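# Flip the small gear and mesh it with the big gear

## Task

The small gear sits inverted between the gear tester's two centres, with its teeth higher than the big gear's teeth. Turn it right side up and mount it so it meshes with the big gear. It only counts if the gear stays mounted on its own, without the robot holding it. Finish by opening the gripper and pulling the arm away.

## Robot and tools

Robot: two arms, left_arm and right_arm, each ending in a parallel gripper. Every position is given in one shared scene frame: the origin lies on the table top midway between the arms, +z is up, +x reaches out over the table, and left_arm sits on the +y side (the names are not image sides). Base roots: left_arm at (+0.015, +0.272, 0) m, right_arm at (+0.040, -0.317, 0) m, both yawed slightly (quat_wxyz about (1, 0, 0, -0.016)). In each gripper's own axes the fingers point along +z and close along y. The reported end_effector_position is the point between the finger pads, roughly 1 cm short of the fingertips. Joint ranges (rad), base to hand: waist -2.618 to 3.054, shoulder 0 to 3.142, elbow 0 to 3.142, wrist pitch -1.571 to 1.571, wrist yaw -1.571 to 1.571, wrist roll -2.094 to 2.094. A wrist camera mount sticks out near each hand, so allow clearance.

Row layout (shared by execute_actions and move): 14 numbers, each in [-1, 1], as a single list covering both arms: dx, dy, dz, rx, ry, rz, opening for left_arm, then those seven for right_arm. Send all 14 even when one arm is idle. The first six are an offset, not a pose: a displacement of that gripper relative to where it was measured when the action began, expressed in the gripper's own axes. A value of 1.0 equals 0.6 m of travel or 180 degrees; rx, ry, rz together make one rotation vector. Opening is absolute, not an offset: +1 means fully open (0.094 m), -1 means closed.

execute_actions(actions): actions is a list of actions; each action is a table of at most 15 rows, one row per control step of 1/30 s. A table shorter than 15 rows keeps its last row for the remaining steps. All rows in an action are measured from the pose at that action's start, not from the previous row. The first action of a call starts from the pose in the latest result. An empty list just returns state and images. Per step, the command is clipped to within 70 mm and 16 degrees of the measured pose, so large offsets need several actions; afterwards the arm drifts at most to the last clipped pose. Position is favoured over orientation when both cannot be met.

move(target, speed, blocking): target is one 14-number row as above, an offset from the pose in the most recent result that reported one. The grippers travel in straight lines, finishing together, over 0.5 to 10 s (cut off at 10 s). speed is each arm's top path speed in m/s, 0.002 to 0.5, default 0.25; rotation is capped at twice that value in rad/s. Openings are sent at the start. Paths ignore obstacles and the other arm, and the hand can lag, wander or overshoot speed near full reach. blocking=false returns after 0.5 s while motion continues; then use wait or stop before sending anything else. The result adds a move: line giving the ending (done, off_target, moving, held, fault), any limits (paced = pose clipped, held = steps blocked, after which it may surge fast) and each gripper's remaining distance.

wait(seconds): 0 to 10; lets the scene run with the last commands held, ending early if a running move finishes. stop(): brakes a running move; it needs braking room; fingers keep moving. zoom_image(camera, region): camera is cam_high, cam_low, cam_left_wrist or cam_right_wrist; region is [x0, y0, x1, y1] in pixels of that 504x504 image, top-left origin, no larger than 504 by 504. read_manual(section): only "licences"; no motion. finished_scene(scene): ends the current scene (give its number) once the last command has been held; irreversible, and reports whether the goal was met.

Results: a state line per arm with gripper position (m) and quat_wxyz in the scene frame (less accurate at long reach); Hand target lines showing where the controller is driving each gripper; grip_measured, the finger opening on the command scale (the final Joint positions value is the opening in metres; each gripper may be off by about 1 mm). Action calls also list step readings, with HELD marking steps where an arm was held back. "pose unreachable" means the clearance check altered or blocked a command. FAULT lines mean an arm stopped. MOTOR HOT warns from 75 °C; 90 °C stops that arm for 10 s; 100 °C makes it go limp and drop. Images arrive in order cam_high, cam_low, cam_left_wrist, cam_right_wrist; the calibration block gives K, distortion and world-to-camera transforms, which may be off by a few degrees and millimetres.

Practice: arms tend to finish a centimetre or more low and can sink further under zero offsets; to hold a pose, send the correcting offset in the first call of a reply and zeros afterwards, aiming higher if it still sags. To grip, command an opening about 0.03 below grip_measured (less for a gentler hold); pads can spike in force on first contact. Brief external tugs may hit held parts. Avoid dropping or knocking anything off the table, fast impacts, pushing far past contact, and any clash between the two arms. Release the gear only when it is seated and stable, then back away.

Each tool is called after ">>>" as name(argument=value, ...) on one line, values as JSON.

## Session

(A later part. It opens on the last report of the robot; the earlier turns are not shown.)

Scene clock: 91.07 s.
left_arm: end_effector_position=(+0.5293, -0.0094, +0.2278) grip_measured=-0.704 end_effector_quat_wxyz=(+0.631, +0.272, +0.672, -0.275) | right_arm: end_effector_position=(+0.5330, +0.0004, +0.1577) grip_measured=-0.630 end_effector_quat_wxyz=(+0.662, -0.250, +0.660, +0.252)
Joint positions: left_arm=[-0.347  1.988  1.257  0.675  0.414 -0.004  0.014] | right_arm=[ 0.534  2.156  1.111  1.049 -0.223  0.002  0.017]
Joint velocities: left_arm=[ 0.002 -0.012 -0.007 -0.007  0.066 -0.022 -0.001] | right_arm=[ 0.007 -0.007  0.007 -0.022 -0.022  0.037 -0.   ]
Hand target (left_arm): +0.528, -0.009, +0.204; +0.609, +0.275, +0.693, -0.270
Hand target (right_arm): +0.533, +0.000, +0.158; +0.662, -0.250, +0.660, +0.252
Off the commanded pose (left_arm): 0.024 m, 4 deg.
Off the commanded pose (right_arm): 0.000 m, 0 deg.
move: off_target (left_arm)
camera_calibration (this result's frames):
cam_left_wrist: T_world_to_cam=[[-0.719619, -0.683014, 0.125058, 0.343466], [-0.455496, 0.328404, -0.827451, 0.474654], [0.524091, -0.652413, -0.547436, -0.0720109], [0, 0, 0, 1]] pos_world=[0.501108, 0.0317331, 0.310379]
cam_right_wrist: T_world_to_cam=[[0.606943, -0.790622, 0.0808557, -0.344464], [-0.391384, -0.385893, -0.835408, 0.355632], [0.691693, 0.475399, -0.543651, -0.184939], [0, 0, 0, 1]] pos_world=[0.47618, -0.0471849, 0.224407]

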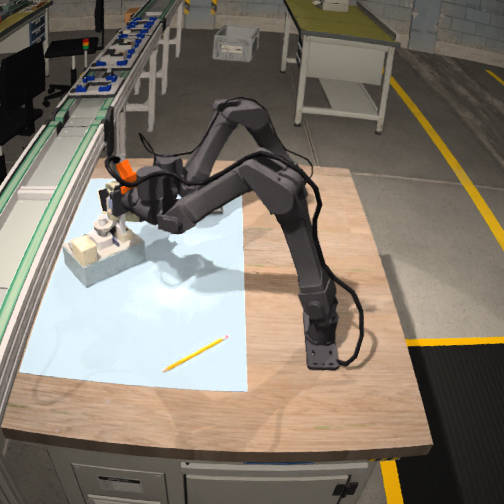

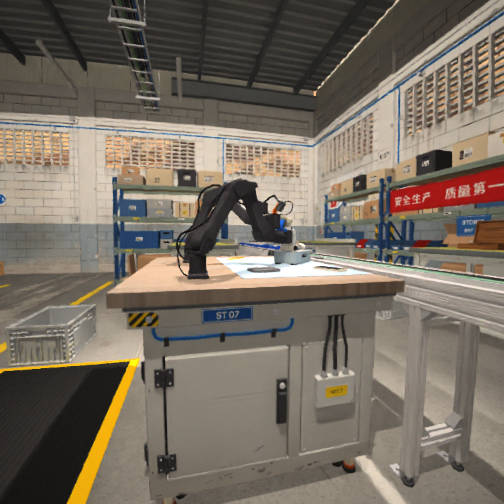

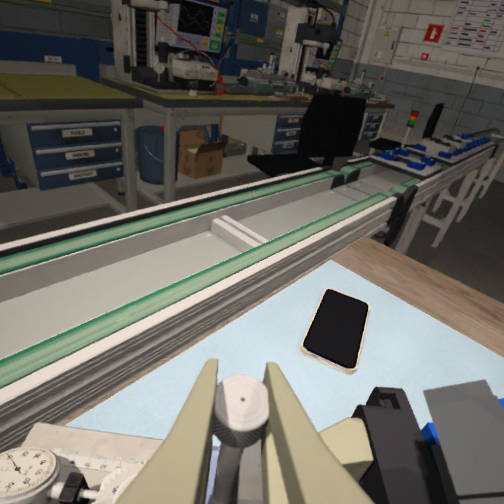

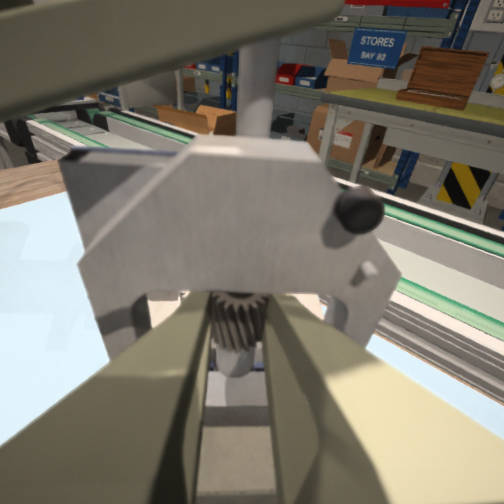

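>>> move(target=[-0.07,0,0,0,-0.03,0,-0.78, 0,0,0,0,0,0,-0.7], speed=0.08)

>>> wait(seconds=6)

Scene clock: 92.07 s.
left_arm: end_effector_position=(+0.5293, -0.0095, +0.2289) grip_measured=-0.704 end_effector_quat_wxyz=(+0.630, +0.265, +0.673, -0.282) | right_arm: end_effector_position=(+0.5330, +0.0004, +0.1577) grip_measured=-0.630 end_effector_quat_wxyz=(+0.662, -0.250, +0.660, +0.252)
Joint positions: left_arm=[-0.347  1.988  1.257  0.68   0.414 -0.024  0.014] | right_arm=[ 0.534  2.156  1.111  1.049 -0.223  0.002  0.017]
Joint velocities: left_arm=[-0.002 -0.002 -0.002  0.037  0.022  0.081 -0.001] | right_arm=[-0.002  0.002 -0.007 -0.051  0.095  0.007 -0.   ]
Hand target (left_arm): +0.530, -0.009, +0.270; +0.662, +0.258, +0.642, -0.288
Hand target (right_arm): +0.533, +0.000, +0.158; +0.662, -0.250, +0.660, +0.252
Off the commanded pose (left_arm): 0.041 m, 5 deg.
Off the commanded pose (right_arm): 0.000 m, 0 deg.
move: off_target (left_arm)
camera_calibration (this result's frames):
cam_left_wrist: T_world_to_cam=[[-0.717781, -0.681308, 0.143565, 0.338096], [-0.464347, 0.314764, -0.827832, 0.480207], [0.518819, -0.660866, -0.542295, -0.0699406], [0, 0, 0, 1]] pos_world=[0.501948, 0.0329741, 0.311063]
cam_right_wrist: T_world_to_cam=[[0.606943, -0.790622, 0.0808557, -0.344464], [-0.391384, -0.385893, -0.835408, 0.355632], [0.691693, 0.475399, -0.543651, -0.184939], [0, 0, 0, 1]] pos_world=[0.47618, -0.0471849, 0.224407]

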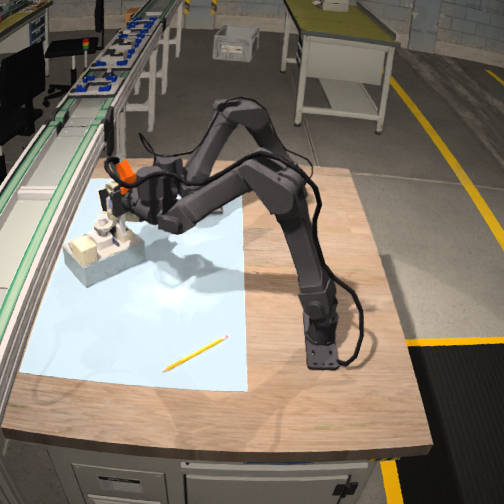

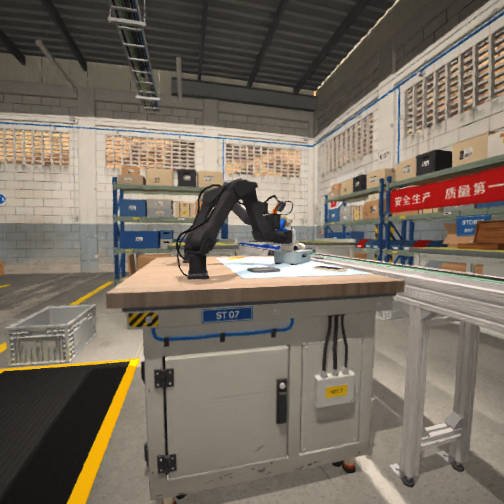

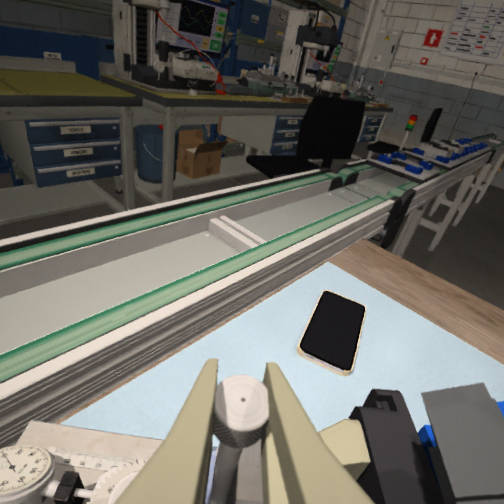

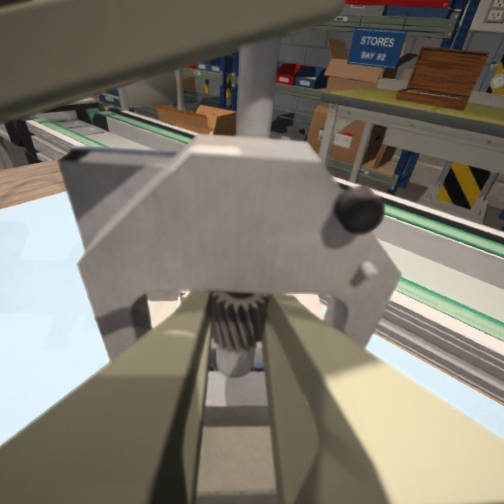

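Scene clock: 98.07 s.
left_arm: end_effector_position=(+0.5293, -0.0095, +0.2289) grip_measured=-0.704 end_effector_quat_wxyz=(+0.630, +0.265, +0.673, -0.282) | right_arm: end_effector_position=(+0.5330, +0.0004, +0.1577) grip_measured=-0.630 end_effector_quat_wxyz=(+0.662, -0.250, +0.660, +0.252)
Joint positions: left_arm=[-0.347  1.988  1.257  0.68   0.414 -0.024  0.014] | right_arm=[ 0.534  2.156  1.111  1.049 -0.223  0.002  0.017]
Joint velocities: left_arm=[ 0.007 -0.012 -0.022 -0.007  0.022 -0.007 -0.   ] | right_arm=[-0.012  0.012  0.002 -0.066 -0.051  0.081  0.   ]
Hand target (left_arm): +0.530, -0.009, +0.270; +0.662, +0.258, +0.642, -0.288
Hand target (right_arm): +0.533, +0.000, +0.158; +0.662, -0.250, +0.660, +0.252
Off the commanded pose (left_arm): 0.041 m, 5 deg.
Off the commanded pose (right_arm): 0.000 m, 0 deg.
wait: 6.00 s; at rest by 0.17 s
camera_calibration (this result's frames):
cam_left_wrist: T_world_to_cam=[[-0.717781, -0.681308, 0.143565, 0.338096], [-0.464347, 0.314764, -0.827832, 0.480207], [0.518819, -0.660866, -0.542295, -0.0699406], [0, 0, 0, 1]] pos_world=[0.501948, 0.0329741, 0.311063]
cam_right_wrist: T_world_to_cam=[[0.606943, -0.790622, 0.0808557, -0.344464], [-0.391384, -0.385893, -0.835408, 0.355632], [0.691693, 0.475399, -0.543651, -0.184939], [0, 0, 0, 1]] pos_world=[0.47618, -0.0471849, 0.224407]

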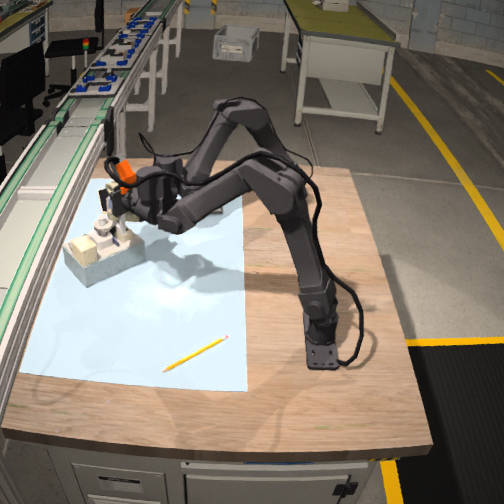

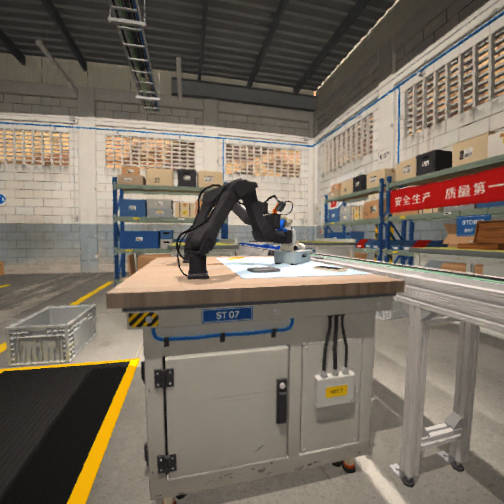

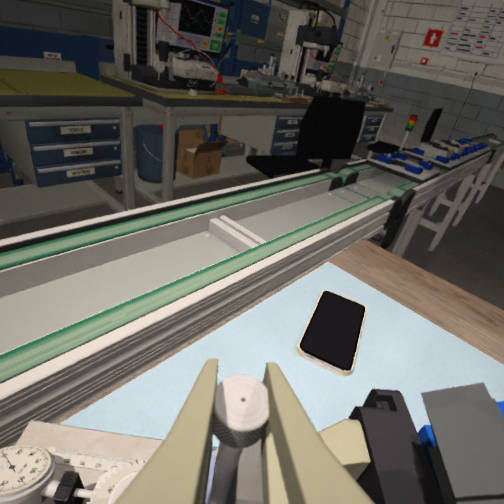

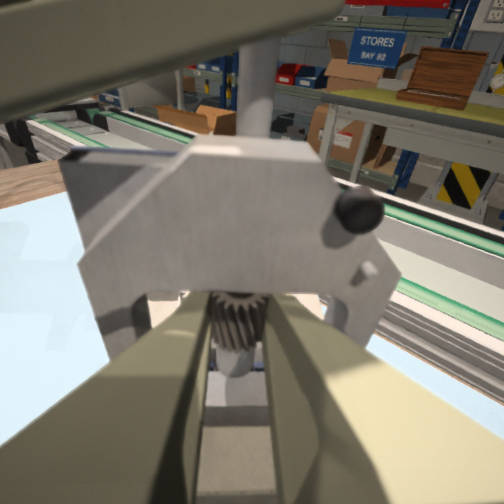

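>>> move(target=[-0.015,0,0,0,0,0,-0.78, 0,0,0,0,0,0,-0.7])

>>> wait(seconds=3)

>>> zoom_image(camera="cam_right_wrist", region=[40, 120, 200, 200])

Scene clock: 99.00 s.
left_arm: end_effector_position=(+0.5293, -0.0095, +0.2281) grip_measured=-0.704 end_effector_quat_wxyz=(+0.629, +0.266, +0.674, -0.281) | right_arm: end_effector_position=(+0.5330, +0.0004, +0.1577) grip_measured=-0.630 end_effector_quat_wxyz=(+0.662, -0.250, +0.660, +0.252)
Joint positions: left_arm=[-0.347  1.988  1.257  0.676  0.414 -0.022  0.014] | right_arm=[ 0.534  2.156  1.111  1.049 -0.223  0.002  0.017]
Joint velocities: left_arm=[-0.002 -0.012 -0.002  0.051 -0.081 -0.081  0.001] | right_arm=[ 0.002 -0.007 -0.012 -0.051 -0.081  0.037 -0.001]
Hand target (left_arm): +0.530, -0.009, +0.238; +0.630, +0.265, +0.673, -0.282
Hand target (right_arm): +0.533, +0.000, +0.158; +0.662, -0.250, +0.660, +0.252
Off the commanded pose (left_arm): 0.010 m, 0 deg.
Off the commanded pose (right_arm): 0.000 m, 0 deg.
move: done
camera_calibration (this result's frames):
cam_left_wrist: T_world_to_cam=[[-0.717686, -0.681663, 0.142345, 0.338418], [-0.465367, 0.317423, -0.826242, 0.479723], [0.518035, -0.659225, -0.545034, -0.0692878], [0, 0, 0, 1]] pos_world=[0.502019, 0.0327354, 0.310431]
cam_right_wrist: T_world_to_cam=[[0.606943, -0.790622, 0.0808557, -0.344464], [-0.391384, -0.385893, -0.835408, 0.355632], [0.691693, 0.475399, -0.543651, -0.184939], [0, 0, 0, 1]] pos_world=[0.47618, -0.0471849, 0.224407]

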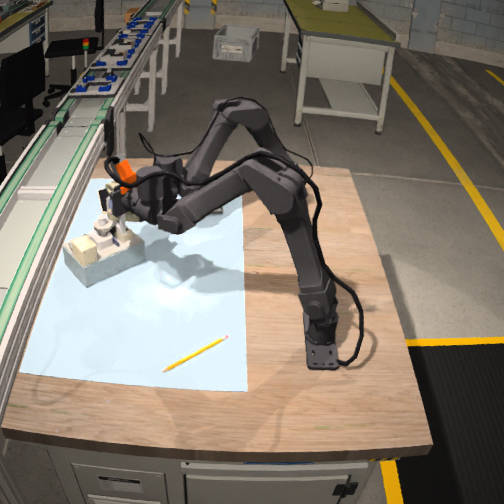

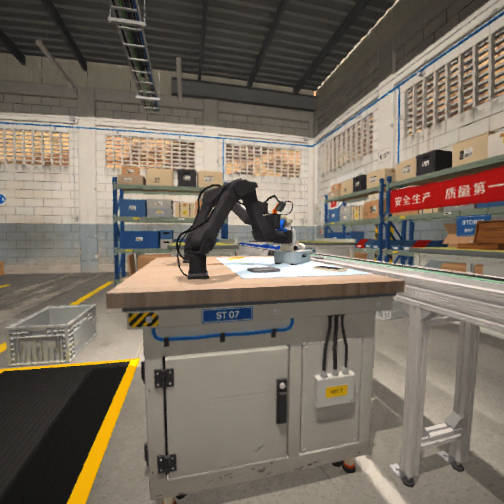

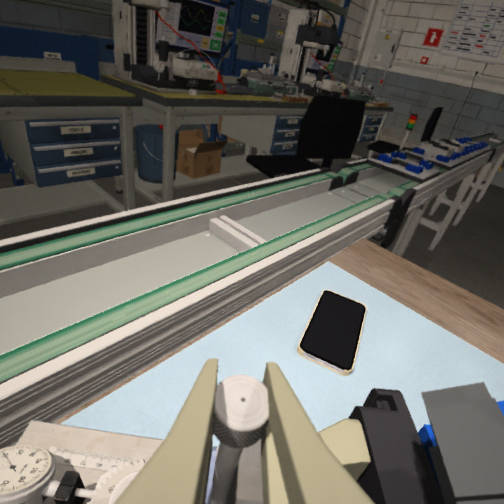

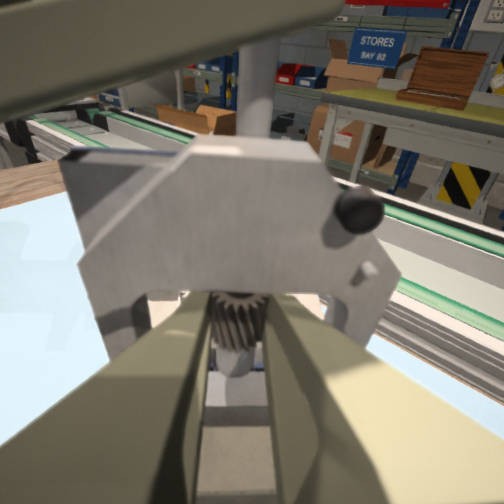

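Scene clock: 102.00 s.
left_arm: end_effector_position=(+0.5293, -0.0095, +0.2281) grip_measured=-0.704 end_effector_quat_wxyz=(+0.629, +0.266, +0.674, -0.281) | right_arm: end_effector_position=(+0.5330, +0.0004, +0.1577) grip_measured=-0.630 end_effector_quat_wxyz=(+0.662, -0.250, +0.660, +0.252)
Joint positions: left_arm=[-0.347  1.988  1.257  0.676  0.414 -0.022  0.014] | right_arm=[ 0.534  2.156  1.111  1.049 -0.223  0.002  0.017]
Joint velocities: left_arm=[-0.012  0.002 -0.007  0.037 -0.051 -0.007 -0.   ] | right_arm=[-0.007 -0.017  0.007 -0.022 -0.095  0.022  0.   ]
Hand target (left_arm): +0.530, -0.009, +0.238; +0.630, +0.265, +0.673, -0.282
Hand target (right_arm): +0.533, +0.000, +0.158; +0.662, -0.250, +0.660, +0.252
Off the commanded pose (left_arm): 0.010 m, 0 deg.
Off the commanded pose (right_arm): 0.000 m, 0 deg.
wait: 3.00 s; at rest by 0.17 s
camera_calibration (this result's frames):
cam_left_wrist: T_world_to_cam=[[-0.717686, -0.681663, 0.142345, 0.338418], [-0.465367, 0.317423, -0.826242, 0.479723], [0.518035, -0.659225, -0.545034, -0.0692878], [0, 0, 0, 1]] pos_world=[0.502019, 0.0327354, 0.310431]
cam_right_wrist: T_world_to_cam=[[0.606943, -0.790622, 0.0808557, -0.344464], [-0.391384, -0.385893, -0.835408, 0.355632], [0.691693, 0.475399, -0.543651, -0.184939], [0, 0, 0, 1]] pos_world=[0.47618, -0.0471849, 0.224407]

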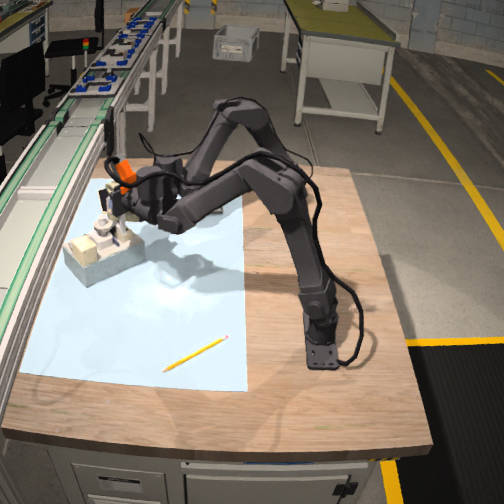

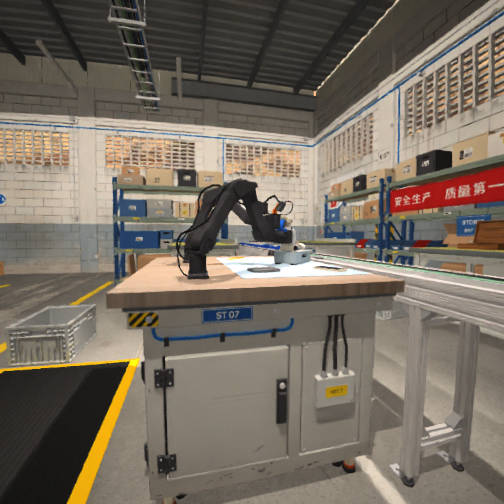

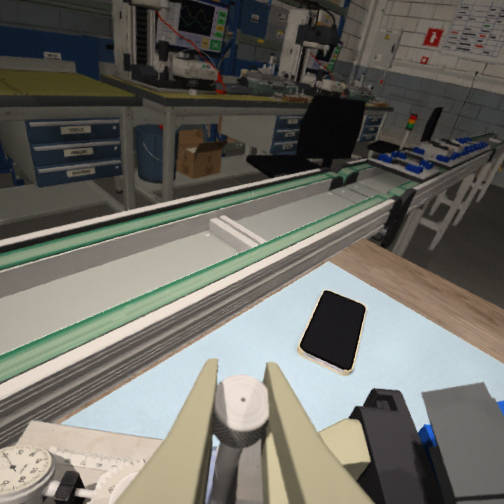

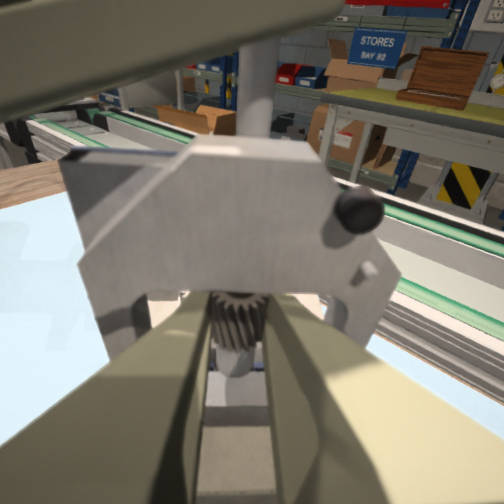

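Region (40, 120, 200, 200) of cam_right_wrist's 504x504 image, scaled by 3.150, with more detail than that image has.

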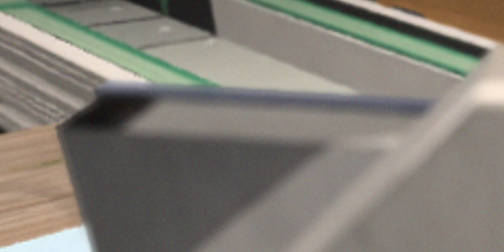

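>>> move(target=[0.11,0,0,0,0.0,0,-0.78, 0,0,0,0,0,0,-0.7], speed=0.08)

>>> zoom_image(camera="cam_right_wrist", region=[40, 120, 200, 200])

Scene clock: 103.37 s.
left_arm: end_effector_position=(+0.5294, -0.0088, +0.2258) grip_measured=-0.704 end_effector_quat_wxyz=(+0.686, +0.260, +0.617, -0.286) | right_arm: end_effector_position=(+0.5329, +0.0005, +0.1577) grip_measured=-0.630 end_effector_quat_wxyz=(+0.662, -0.251, +0.660, +0.252)
Joint positions: left_arm=[-0.347  2.076  1.197  0.994  0.412 -0.043  0.014] | right_arm=[ 0.534  2.156  1.111  1.049 -0.223  0.002  0.017]
Joint velocities: left_arm=[-0.007  0.002 -0.012  0.022 -0.037 -0.066 -0.001] | right_arm=[ 0.002  0.022  0.007 -0.037 -0.037 -0.007  0.001]
Hand target (left_arm): +0.522, -0.009, +0.164; +0.629, +0.267, +0.673, -0.281
Hand target (right_arm): +0.533, +0.000, +0.158; +0.662, -0.250, +0.660, +0.252
Off the commanded pose (left_arm): 0.064 m, 9 deg.
Off the commanded pose (right_arm): 0.000 m, 0 deg.
move: off_target (left_arm)
camera_calibration (this result's frames):
cam_left_wrist: T_world_to_cam=[[-0.732717, -0.674351, 0.0915241, 0.358782], [-0.342244, 0.248896, -0.906046, 0.429877], [0.588213, -0.695199, -0.413163, -0.137425], [0, 0, 0, 1]] pos_world=[0.490844, 0.0394125, 0.299872]
cam_right_wrist: T_world_to_cam=[[0.607524, -0.790136, 0.0812377, -0.344699], [-0.390877, -0.386431, -0.835396, 0.355364], [0.691469, 0.47577, -0.543612, -0.184812], [0, 0, 0, 1]] pos_world=[0.476108, -0.0471073, 0.224406]

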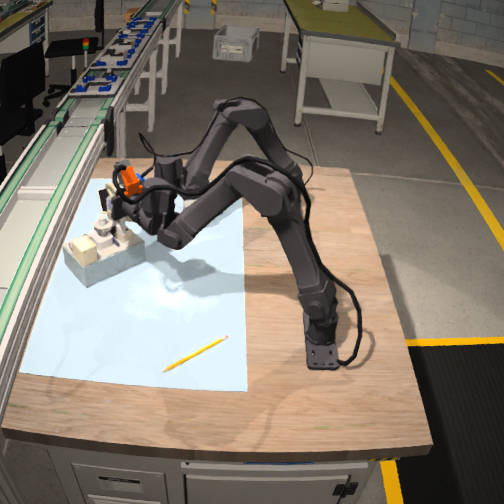

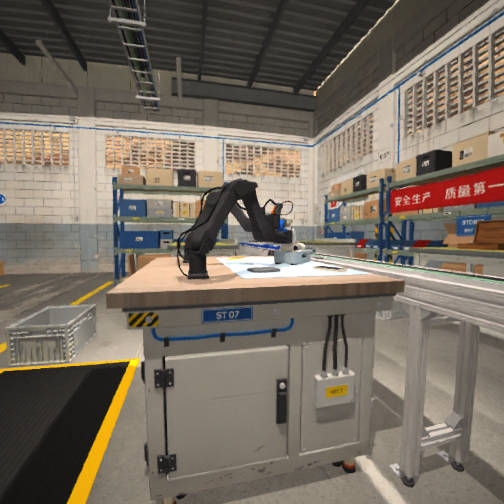

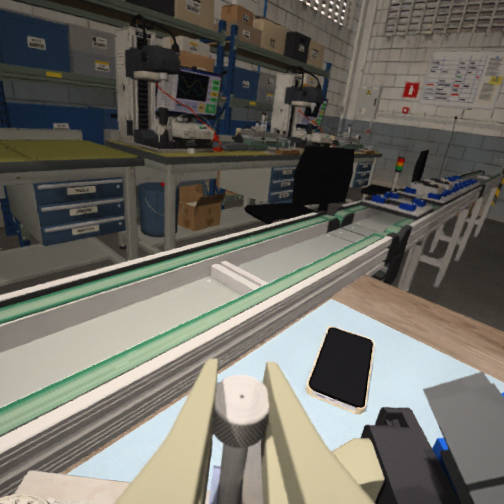

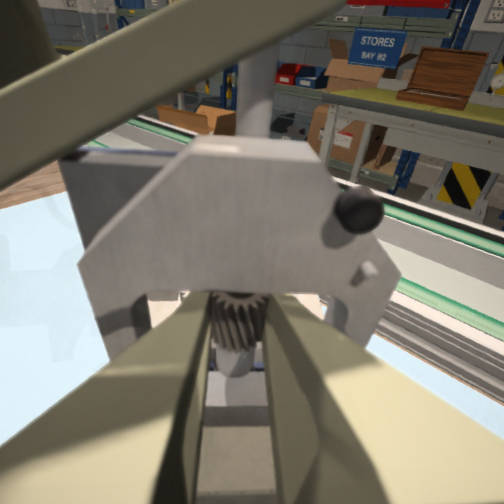

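Region (40, 120, 200, 200) of cam_right_wrist's 504x504 image, scaled by 3.150, with more detail than that image has.

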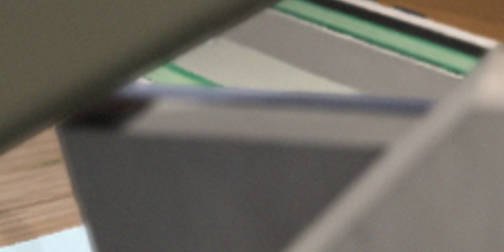

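>>> move(target=[-0.08,0,0,0,0.03,0,-0.78, 0,0,0,0,0,0,-0.7], speed=0.1)

>>> zoom_image(camera="cam_right_wrist", region=[40, 120, 200, 200])

Scene clock: 104.43 s.
left_arm: end_effector_position=(+0.5291, -0.0087, +0.2294) grip_measured=-0.704 end_effector_quat_wxyz=(+0.626, +0.271, +0.679, -0.273) | right_arm: end_effector_position=(+0.5329, +0.0005, +0.1577) grip_measured=-0.630 end_effector_quat_wxyz=(+0.662, -0.251, +0.660, +0.252)
Joint positions: left_arm=[-0.347  1.976  1.265  0.637  0.41  -0.002  0.014] | right_arm=[ 0.534  2.156  1.111  1.049 -0.223  0.002  0.017]
Joint velocities: left_arm=[-0.012 -0.012  0.012  0.066 -0.022 -0.022  0.   ] | right_arm=[ 0.007  0.002 -0.012 -0.022 -0.051  0.051 -0.001]
Hand target (left_arm): +0.525, -0.005, +0.273; +0.656, +0.274, +0.648, -0.273
Hand target (right_arm): +0.533, +0.000, +0.158; +0.662, -0.251, +0.660, +0.252
Off the commanded pose (left_arm): 0.044 m, 5 deg.
Off the commanded pose (right_arm): 0.000 m, 0 deg.
move: off_target (left_arm)
camera_calibration (this result's frames):
cam_left_wrist: T_world_to_cam=[[-0.715096, -0.686697, 0.130707, 0.3399], [-0.46945, 0.33323, -0.817664, 0.480773], [0.517932, -0.646069, -0.560662, -0.0641776], [0, 0, 0, 1]] pos_world=[0.502, 0.0317373, 0.312701]
cam_right_wrist: T_world_to_cam=[[0.607524, -0.790136, 0.0812377, -0.344699], [-0.390877, -0.386431, -0.835396, 0.355364], [0.691469, 0.47577, -0.543612, -0.184812], [0, 0, 0, 1]] pos_world=[0.476108, -0.0471073, 0.224406]

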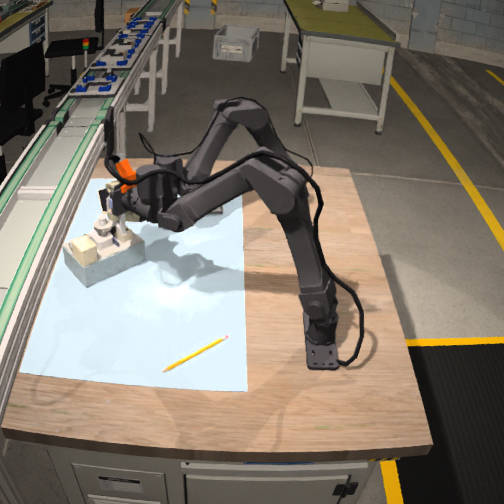

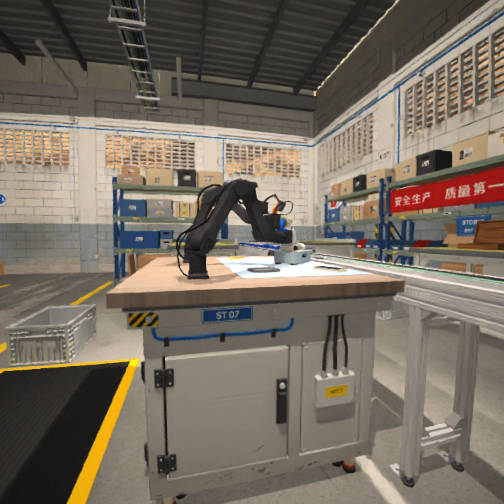

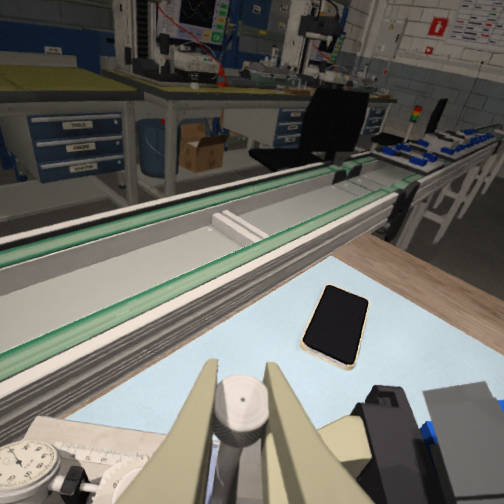

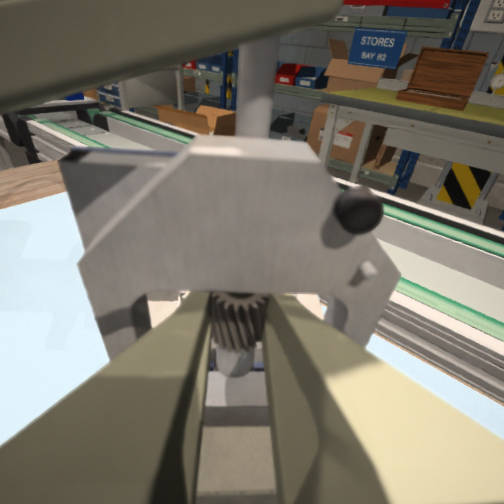

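Region (40, 120, 200, 200) of cam_right_wrist's 504x504 image, scaled by 3.150, with more detail than that image has.

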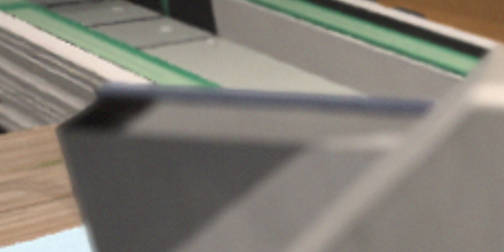

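>>> execute_actions(actions=[])

Scene clock: 105.40 s.
left_arm: end_effector_position=(+0.5290, -0.0087, +0.2294) grip_measured=-0.704 end_effector_quat_wxyz=(+0.625, +0.271, +0.679, -0.273) | right_arm: end_effector_position=(+0.5329, +0.0005, +0.1577) grip_measured=-0.630 end_effector_quat_wxyz=(+0.662, -0.251, +0.660, +0.252)
Joint positions: left_arm=[-0.347  1.976  1.266  0.635  0.41  -0.001  0.014] | right_arm=[ 0.534  2.156  1.111  1.049 -0.223  0.002  0.017]
Joint velocities: left_arm=[-0.002 -0.007  0.007 -0.037 -0.022 -0.007  0.001] | right_arm=[-0.007 -0.007  0.012  0.022 -0.007  0.022  0.   ]
Hand target (left_arm): +0.525, -0.005, +0.273; +0.656, +0.274, +0.648, -0.273
Hand target (right_arm): +0.533, +0.000, +0.158; +0.662, -0.251, +0.660, +0.252
Off the commanded pose (left_arm): 0.044 m, 5 deg.
Off the commanded pose (right_arm): 0.000 m, 0 deg.
camera_calibration (this result's frames):
cam_left_wrist: T_world_to_cam=[[-0.715111, -0.686766, 0.130265, 0.339996], [-0.469569, 0.333923, -0.817313, 0.480778], [0.517804, -0.645637, -0.561276, -0.0639333], [0, 0, 0, 1]] pos_world=[0.501999, 0.0316775, 0.312772]
cam_right_wrist: T_world_to_cam=[[0.607524, -0.790136, 0.0812377, -0.344699], [-0.390877, -0.386431, -0.835396, 0.355364], [0.691469, 0.47577, -0.543612, -0.184812], [0, 0, 0, 1]] pos_world=[0.476108, -0.0471073, 0.224406]

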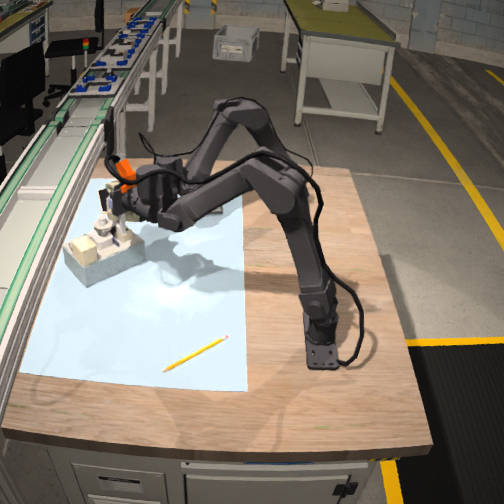

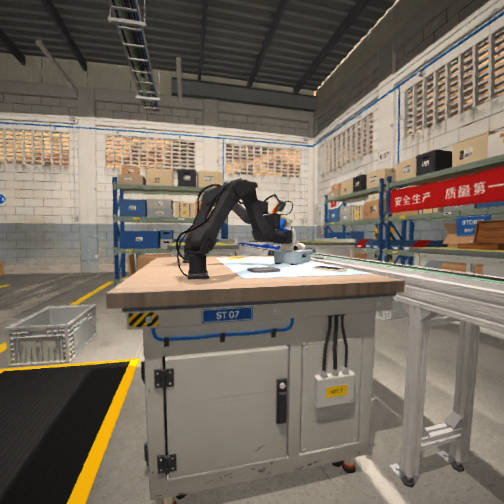

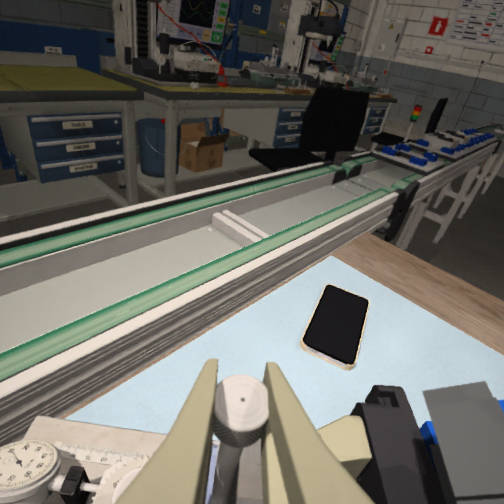

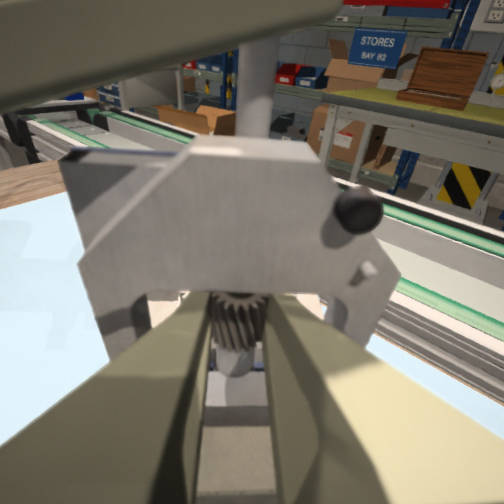

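>>> execute_actions(actions=[[[-0.015,0,0,0,0,0,-0.78,0,0,0,0,0,0,-0.48]],[[-0.015,0,0,0,0,0,-0.78,-0.014,0,-0.1,0,0,0,-0.48]],[[-0.015,0,0,0,0,0,-0.78,-0.014,0,-0.05,0,0,0,-0.48]]])

Scene clock: 107.17 s.
left_arm: end_effector_position=(+0.5291, -0.0086, +0.2282) grip_measured=-0.704 end_effector_quat_wxyz=(+0.624, +0.271, +0.680, -0.272) | right_arm: end_effector_position=(+0.4697, -0.0494, +0.1555) grip_measured=-0.483 end_effector_quat_wxyz=(+0.645, -0.253, +0.676, +0.251)
Joint positions: left_arm=[-0.347  1.977  1.266  0.632  0.41  -0.     0.014] | right_arm=[ 0.494  1.916  0.755  1.118 -0.265  0.002  0.024]
Joint velocities: left_arm=[ 0.012  0.002 -0.007  0.051  0.037 -0.037 -0.001] | right_arm=[ 0.002  0.002  0.002 -0.022 -0.007 -0.007  0.   ]
Hand target (left_arm): +0.530, -0.009, +0.237; +0.624, +0.271, +0.680, -0.273
Hand target (right_arm): +0.468, -0.055, +0.164; +0.652, -0.252, +0.670, +0.250
Off the commanded pose (left_arm): 0.009 m, 0 deg.
Off the commanded pose (right_arm): 0.010 m, 1 deg.
Step readings (end_effector_position; steps 1 to 15: 1st action; 16 to 30: 2nd action; 31 to 45: 3rd action):
0: left_arm (+0.5290, -0.0087, +0.2294) | right_arm (+0.5329, +0.0005, +0.1577)
1: left_arm (+0.5291, -0.0086, +0.2284) | right_arm (+0.5329, +0.0005, +0.1578)
2: left_arm (+0.5291, -0.0086, +0.2283) | right_arm (+0.5329, +0.0005, +0.1578)
4: left_arm (+0.5291, -0.0086, +0.2282) | right_arm (+0.5329, +0.0005, +0.1578)
8: left_arm (+0.5291, -0.0086, +0.2282) | right_arm (+0.5329, +0.0005, +0.1578)
15: left_arm (+0.5291, -0.0086, +0.2282) | right_arm (+0.5329, +0.0005, +0.1578)
16: left_arm (+0.5291, -0.0086, +0.2282) | right_arm (+0.5290, -0.0022, +0.1571)
17: left_arm (+0.5291, -0.0086, +0.2282) | right_arm (+0.5186, -0.0092, +0.1534)
19: left_arm (+0.5291, -0.0086, +0.2282) | right_arm (+0.5002, -0.0230, +0.1477)
23: left_arm (+0.5291, -0.0086, +0.2282) | right_arm (+0.4907, -0.0351, +0.1475)
30: left_arm (+0.5291, -0.0086, +0.2282) | right_arm (+0.4902, -0.0350, +0.1546)
31: left_arm (+0.5291, -0.0086, +0.2282) | right_arm (+0.4882, -0.0364, +0.1546)
32: left_arm (+0.5291, -0.0086, +0.2282) | right_arm (+0.4827, -0.0397, +0.1535)
34: left_arm (+0.5291, -0.0086, +0.2282) | right_arm (+0.4733, -0.0460, +0.1529)
38: left_arm (+0.5291, -0.0086, +0.2282) | right_arm (+0.4700, -0.0497, +0.1553)
45: end_effector_position above
camera_calibration (this result's frames):
cam_left_wrist: T_world_to_cam=[[-0.714504, -0.687292, 0.130821, 0.33978], [-0.472178, 0.335731, -0.815066, 0.480674], [0.516268, -0.644139, -0.564405, -0.0630939], [0, 0, 0, 1]] pos_world=[0.502311, 0.0315102, 0.31172]
cam_right_wrist: T_world_to_cam=[[0.611674, -0.787807, 0.0722212, -0.345985], [-0.425197, -0.404367, -0.80975, 0.320808], [0.66713, 0.464594, -0.582314, -0.101753], [0, 0, 0, 1]] pos_world=[0.415919, -0.0955712, 0.22551]

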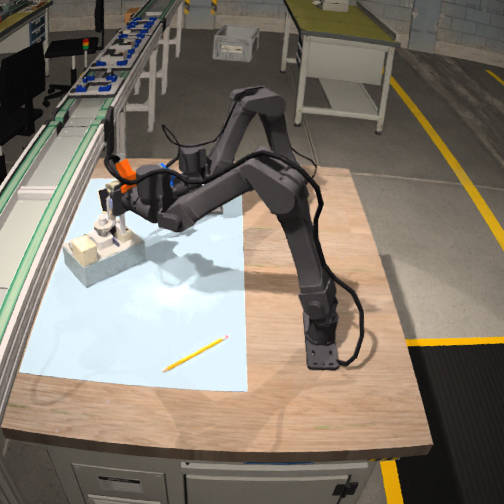

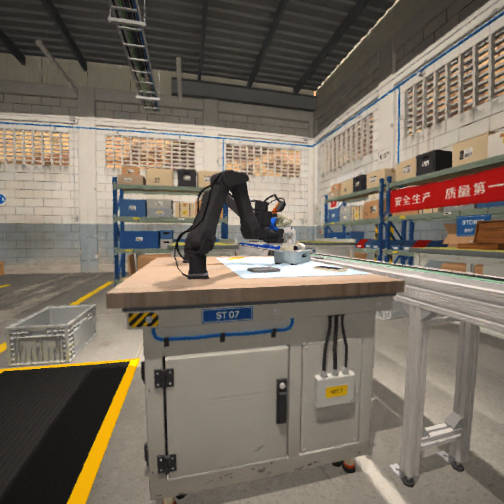

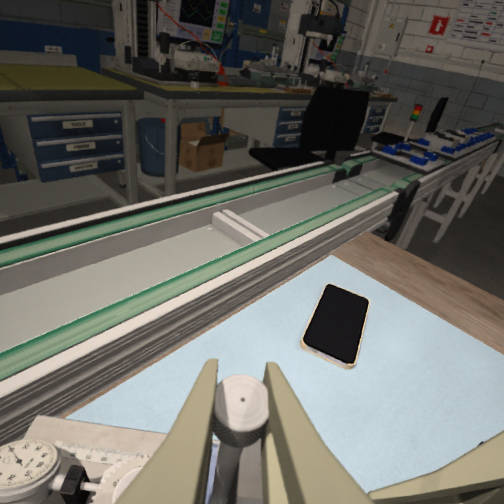

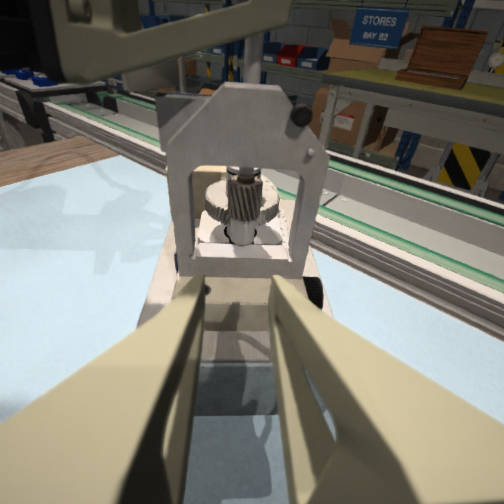

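>>> move(target=[-0.015,0,0,0,0,0,-0.78,-0.092,-0.048,0.03,0,0,0.5,-0.6], speed=0.3)

Scene clock: 111.60 s.
left_arm: end_effector_position=(+0.5293, -0.0088, +0.2278) grip_measured=-0.704 end_effector_quat_wxyz=(+0.624, +0.272, +0.680, -0.273) | right_arm: end_effector_position=(+0.4985, -0.0548, +0.1834) grip_measured=-0.597 end_effector_quat_wxyz=(+0.268, +0.307, +0.672, +0.618)
Joint positions: left_arm=[-0.347  1.979  1.266  0.635  0.41  -0.     0.014] | right_arm=[ 0.442  1.862  0.909  0.856 -0.32   1.56   0.019]
Joint velocities: left_arm=[-0.022 -0.012 -0.017 -0.007  0.007 -0.007 -0.   ] | right_arm=[-0.002 -0.012  0.022  0.022  0.051 -0.066 -0.   ]
Hand target (left_arm): +0.530, -0.009, +0.237; +0.624, +0.271, +0.680, -0.273
Hand target (right_arm): +0.504, -0.058, +0.210; +0.280, +0.299, +0.657, +0.633
Off the commanded pose (left_arm): 0.009 m, 0 deg.
Off the commanded pose (right_arm): 0.027 m, 3 deg.
move: off_target (right_arm)
camera_calibration (this result's frames):
cam_left_wrist: T_world_to_cam=[[-0.714902, -0.686961, 0.130381, 0.340182], [-0.471193, 0.335541, -0.815714, 0.480148], [0.516616, -0.64459, -0.56357, -0.0638711], [0, 0, 0, 1]] pos_world=[0.502437, 0.031412, 0.311314]
cam_right_wrist: T_world_to_cam=[[-0.0785834, -0.154453, -0.98487, 0.202773], [-0.967111, 0.251544, 0.0377177, 0.504104], [0.241913, 0.955442, -0.16914, 0.0609358], [0, 0, 0, 1]] pos_world=[0.488718, -0.153706, 0.190998]

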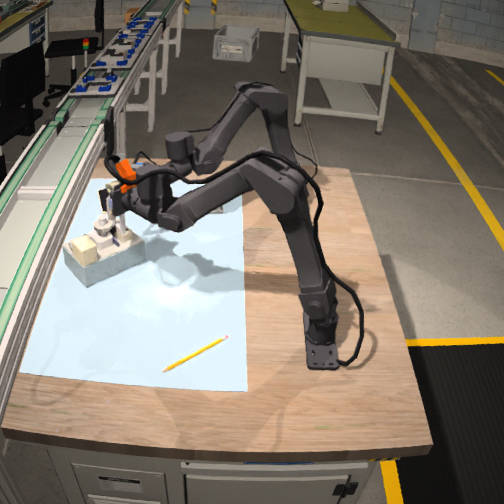

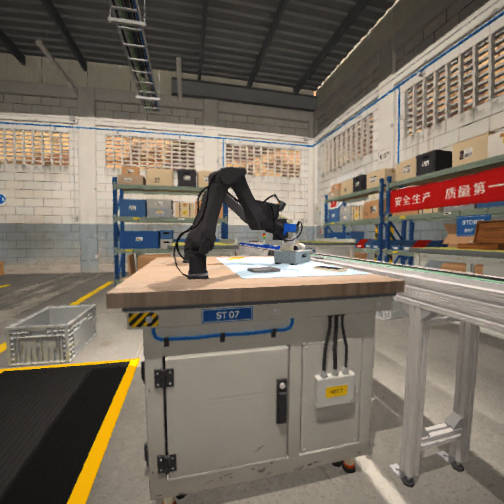

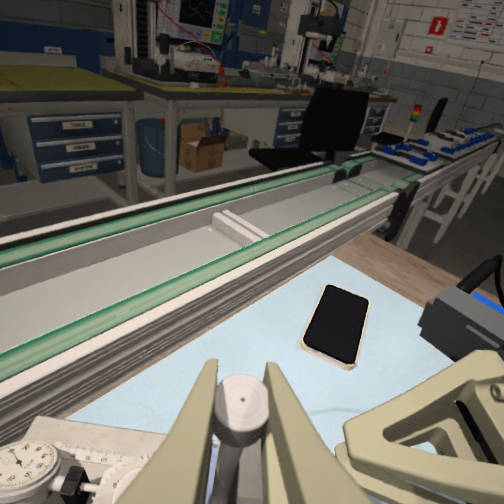

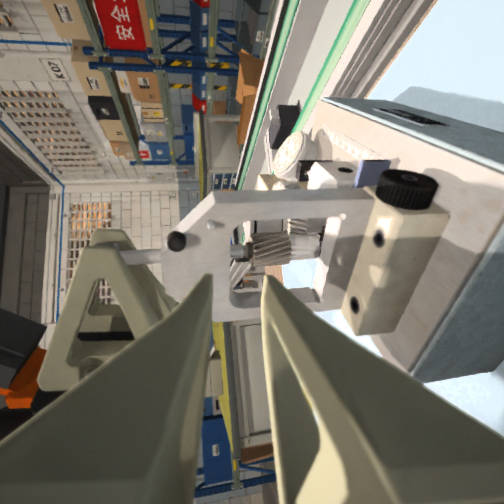

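>>> execute_actions(actions=[[[-0.015,0,0,0,0,0,-0.78,-0.005,0.045,0,-0.03,0,0,-0.6]],[[-0.015,0,0,0,0,0,-0.78,0,0.014,0,0,0,0,-0.6]]])

Scene clock: 112.83 s.
left_arm: end_effector_position=(+0.5293, -0.0088, +0.2278) grip_measured=-0.704 end_effector_quat_wxyz=(+0.624, +0.272, +0.680, -0.273) | right_arm: end_effector_position=(+0.4991, -0.0545, +0.1928) grip_measured=-0.597 end_effector_quat_wxyz=(+0.269, +0.307, +0.658, +0.632)
Joint positions: left_arm=[-0.347  1.979  1.266  0.635  0.41  -0.     0.014] | right_arm=[ 0.442  1.862  0.909  0.895 -0.32   1.586  0.019]
Joint velocities: left_arm=[-0.012  0.007 -0.007  0.051 -0.051 -0.037  0.001] | right_arm=[ 0.012 -0.017  0.012  0.007 -0.007  0.022  0.   ]
Hand target (left_arm): +0.530, -0.009, +0.237; +0.625, +0.271, +0.679, -0.273
Hand target (right_arm): +0.500, -0.054, +0.208; +0.276, +0.300, +0.651, +0.640
Off the commanded pose (left_arm): 0.009 m, 0 deg.
Off the commanded pose (right_arm): 0.015 m, 2 deg.
Step readings (end_effector_position; steps 1 to 15: 1st action; 16 to 30: 2nd action):
0: left_arm (+0.5293, -0.0088, +0.2278) | right_arm (+0.4985, -0.0548, +0.1832)
1: left_arm (+0.5293, -0.0088, +0.2278) | right_arm (+0.4986, -0.0547, +0.1847)
2: left_arm (+0.5293, -0.0088, +0.2278) | right_arm (+0.4987, -0.0547, +0.1867)
4: left_arm (+0.5293, -0.0088, +0.2278) | right_arm (+0.4991, -0.0545, +0.1918)
8: left_arm (+0.5293, -0.0088, +0.2278) | right_arm (+0.4993, -0.0544, +0.1970)
15: left_arm (+0.5293, -0.0088, +0.2278) | right_arm (+0.4994, -0.0544, +0.1993)
16: left_arm (+0.5293, -0.0088, +0.2278) | right_arm (+0.4994, -0.0544, +0.1989)
17: left_arm (+0.5293, -0.0088, +0.2278) | right_arm (+0.4994, -0.0544, +0.1981)
19: left_arm (+0.5293, -0.0088, +0.2278) | right_arm (+0.4993, -0.0544, +0.1959)
23: left_arm (+0.5293, -0.0088, +0.2278) | right_arm (+0.4992, -0.0545, +0.1938)
30: end_effector_position above
camera_calibration (this result's frames):
cam_left_wrist: T_world_to_cam=[[-0.714902, -0.686961, 0.130381, 0.340182], [-0.471193, 0.335541, -0.815714, 0.480148], [0.516616, -0.64459, -0.56357, -0.0638711], [0, 0, 0, 1]] pos_world=[0.502437, 0.031412, 0.311314]
cam_right_wrist: T_world_to_cam=[[-0.0600551, -0.120073, -0.990947, 0.205915], [-0.967359, 0.251847, 0.0281094, 0.506264], [0.246192, 0.960289, -0.131278, 0.0528717], [0, 0, 0, 1]] pos_world=[0.489088, -0.153549, 0.196761]

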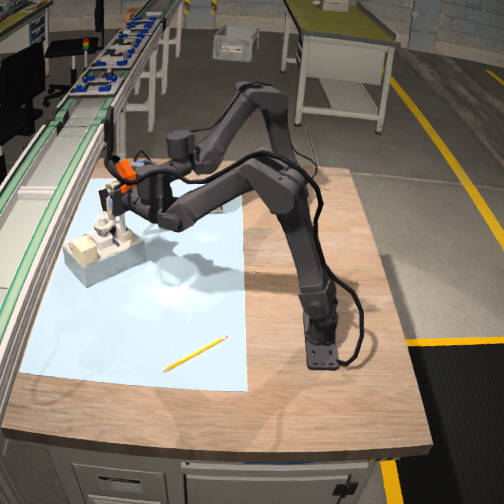

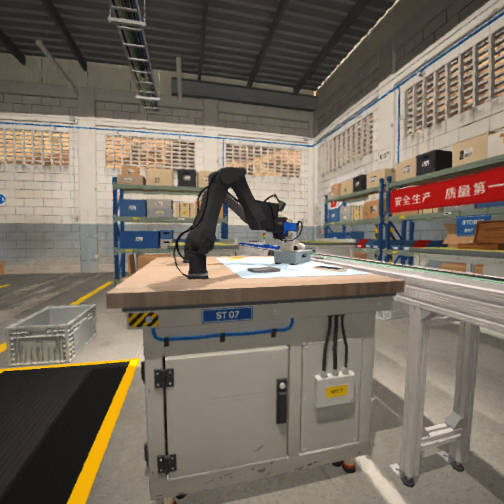

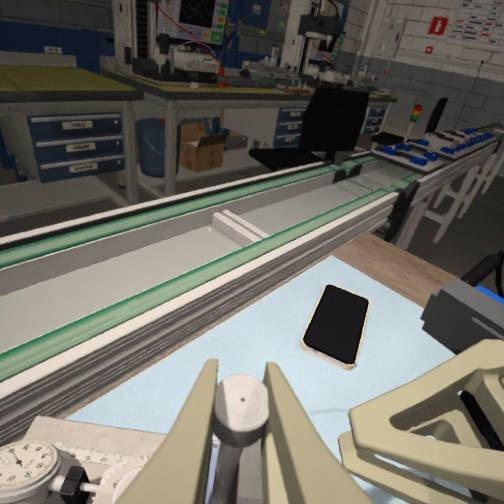

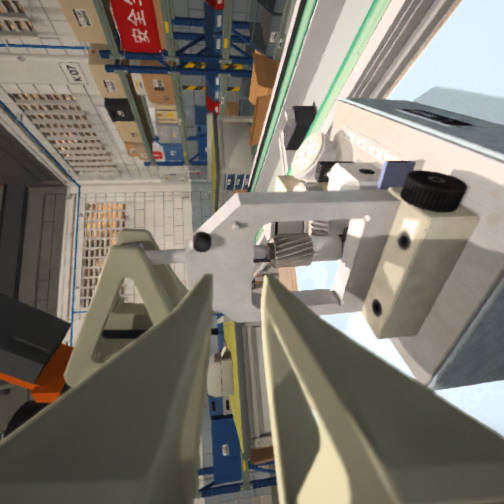

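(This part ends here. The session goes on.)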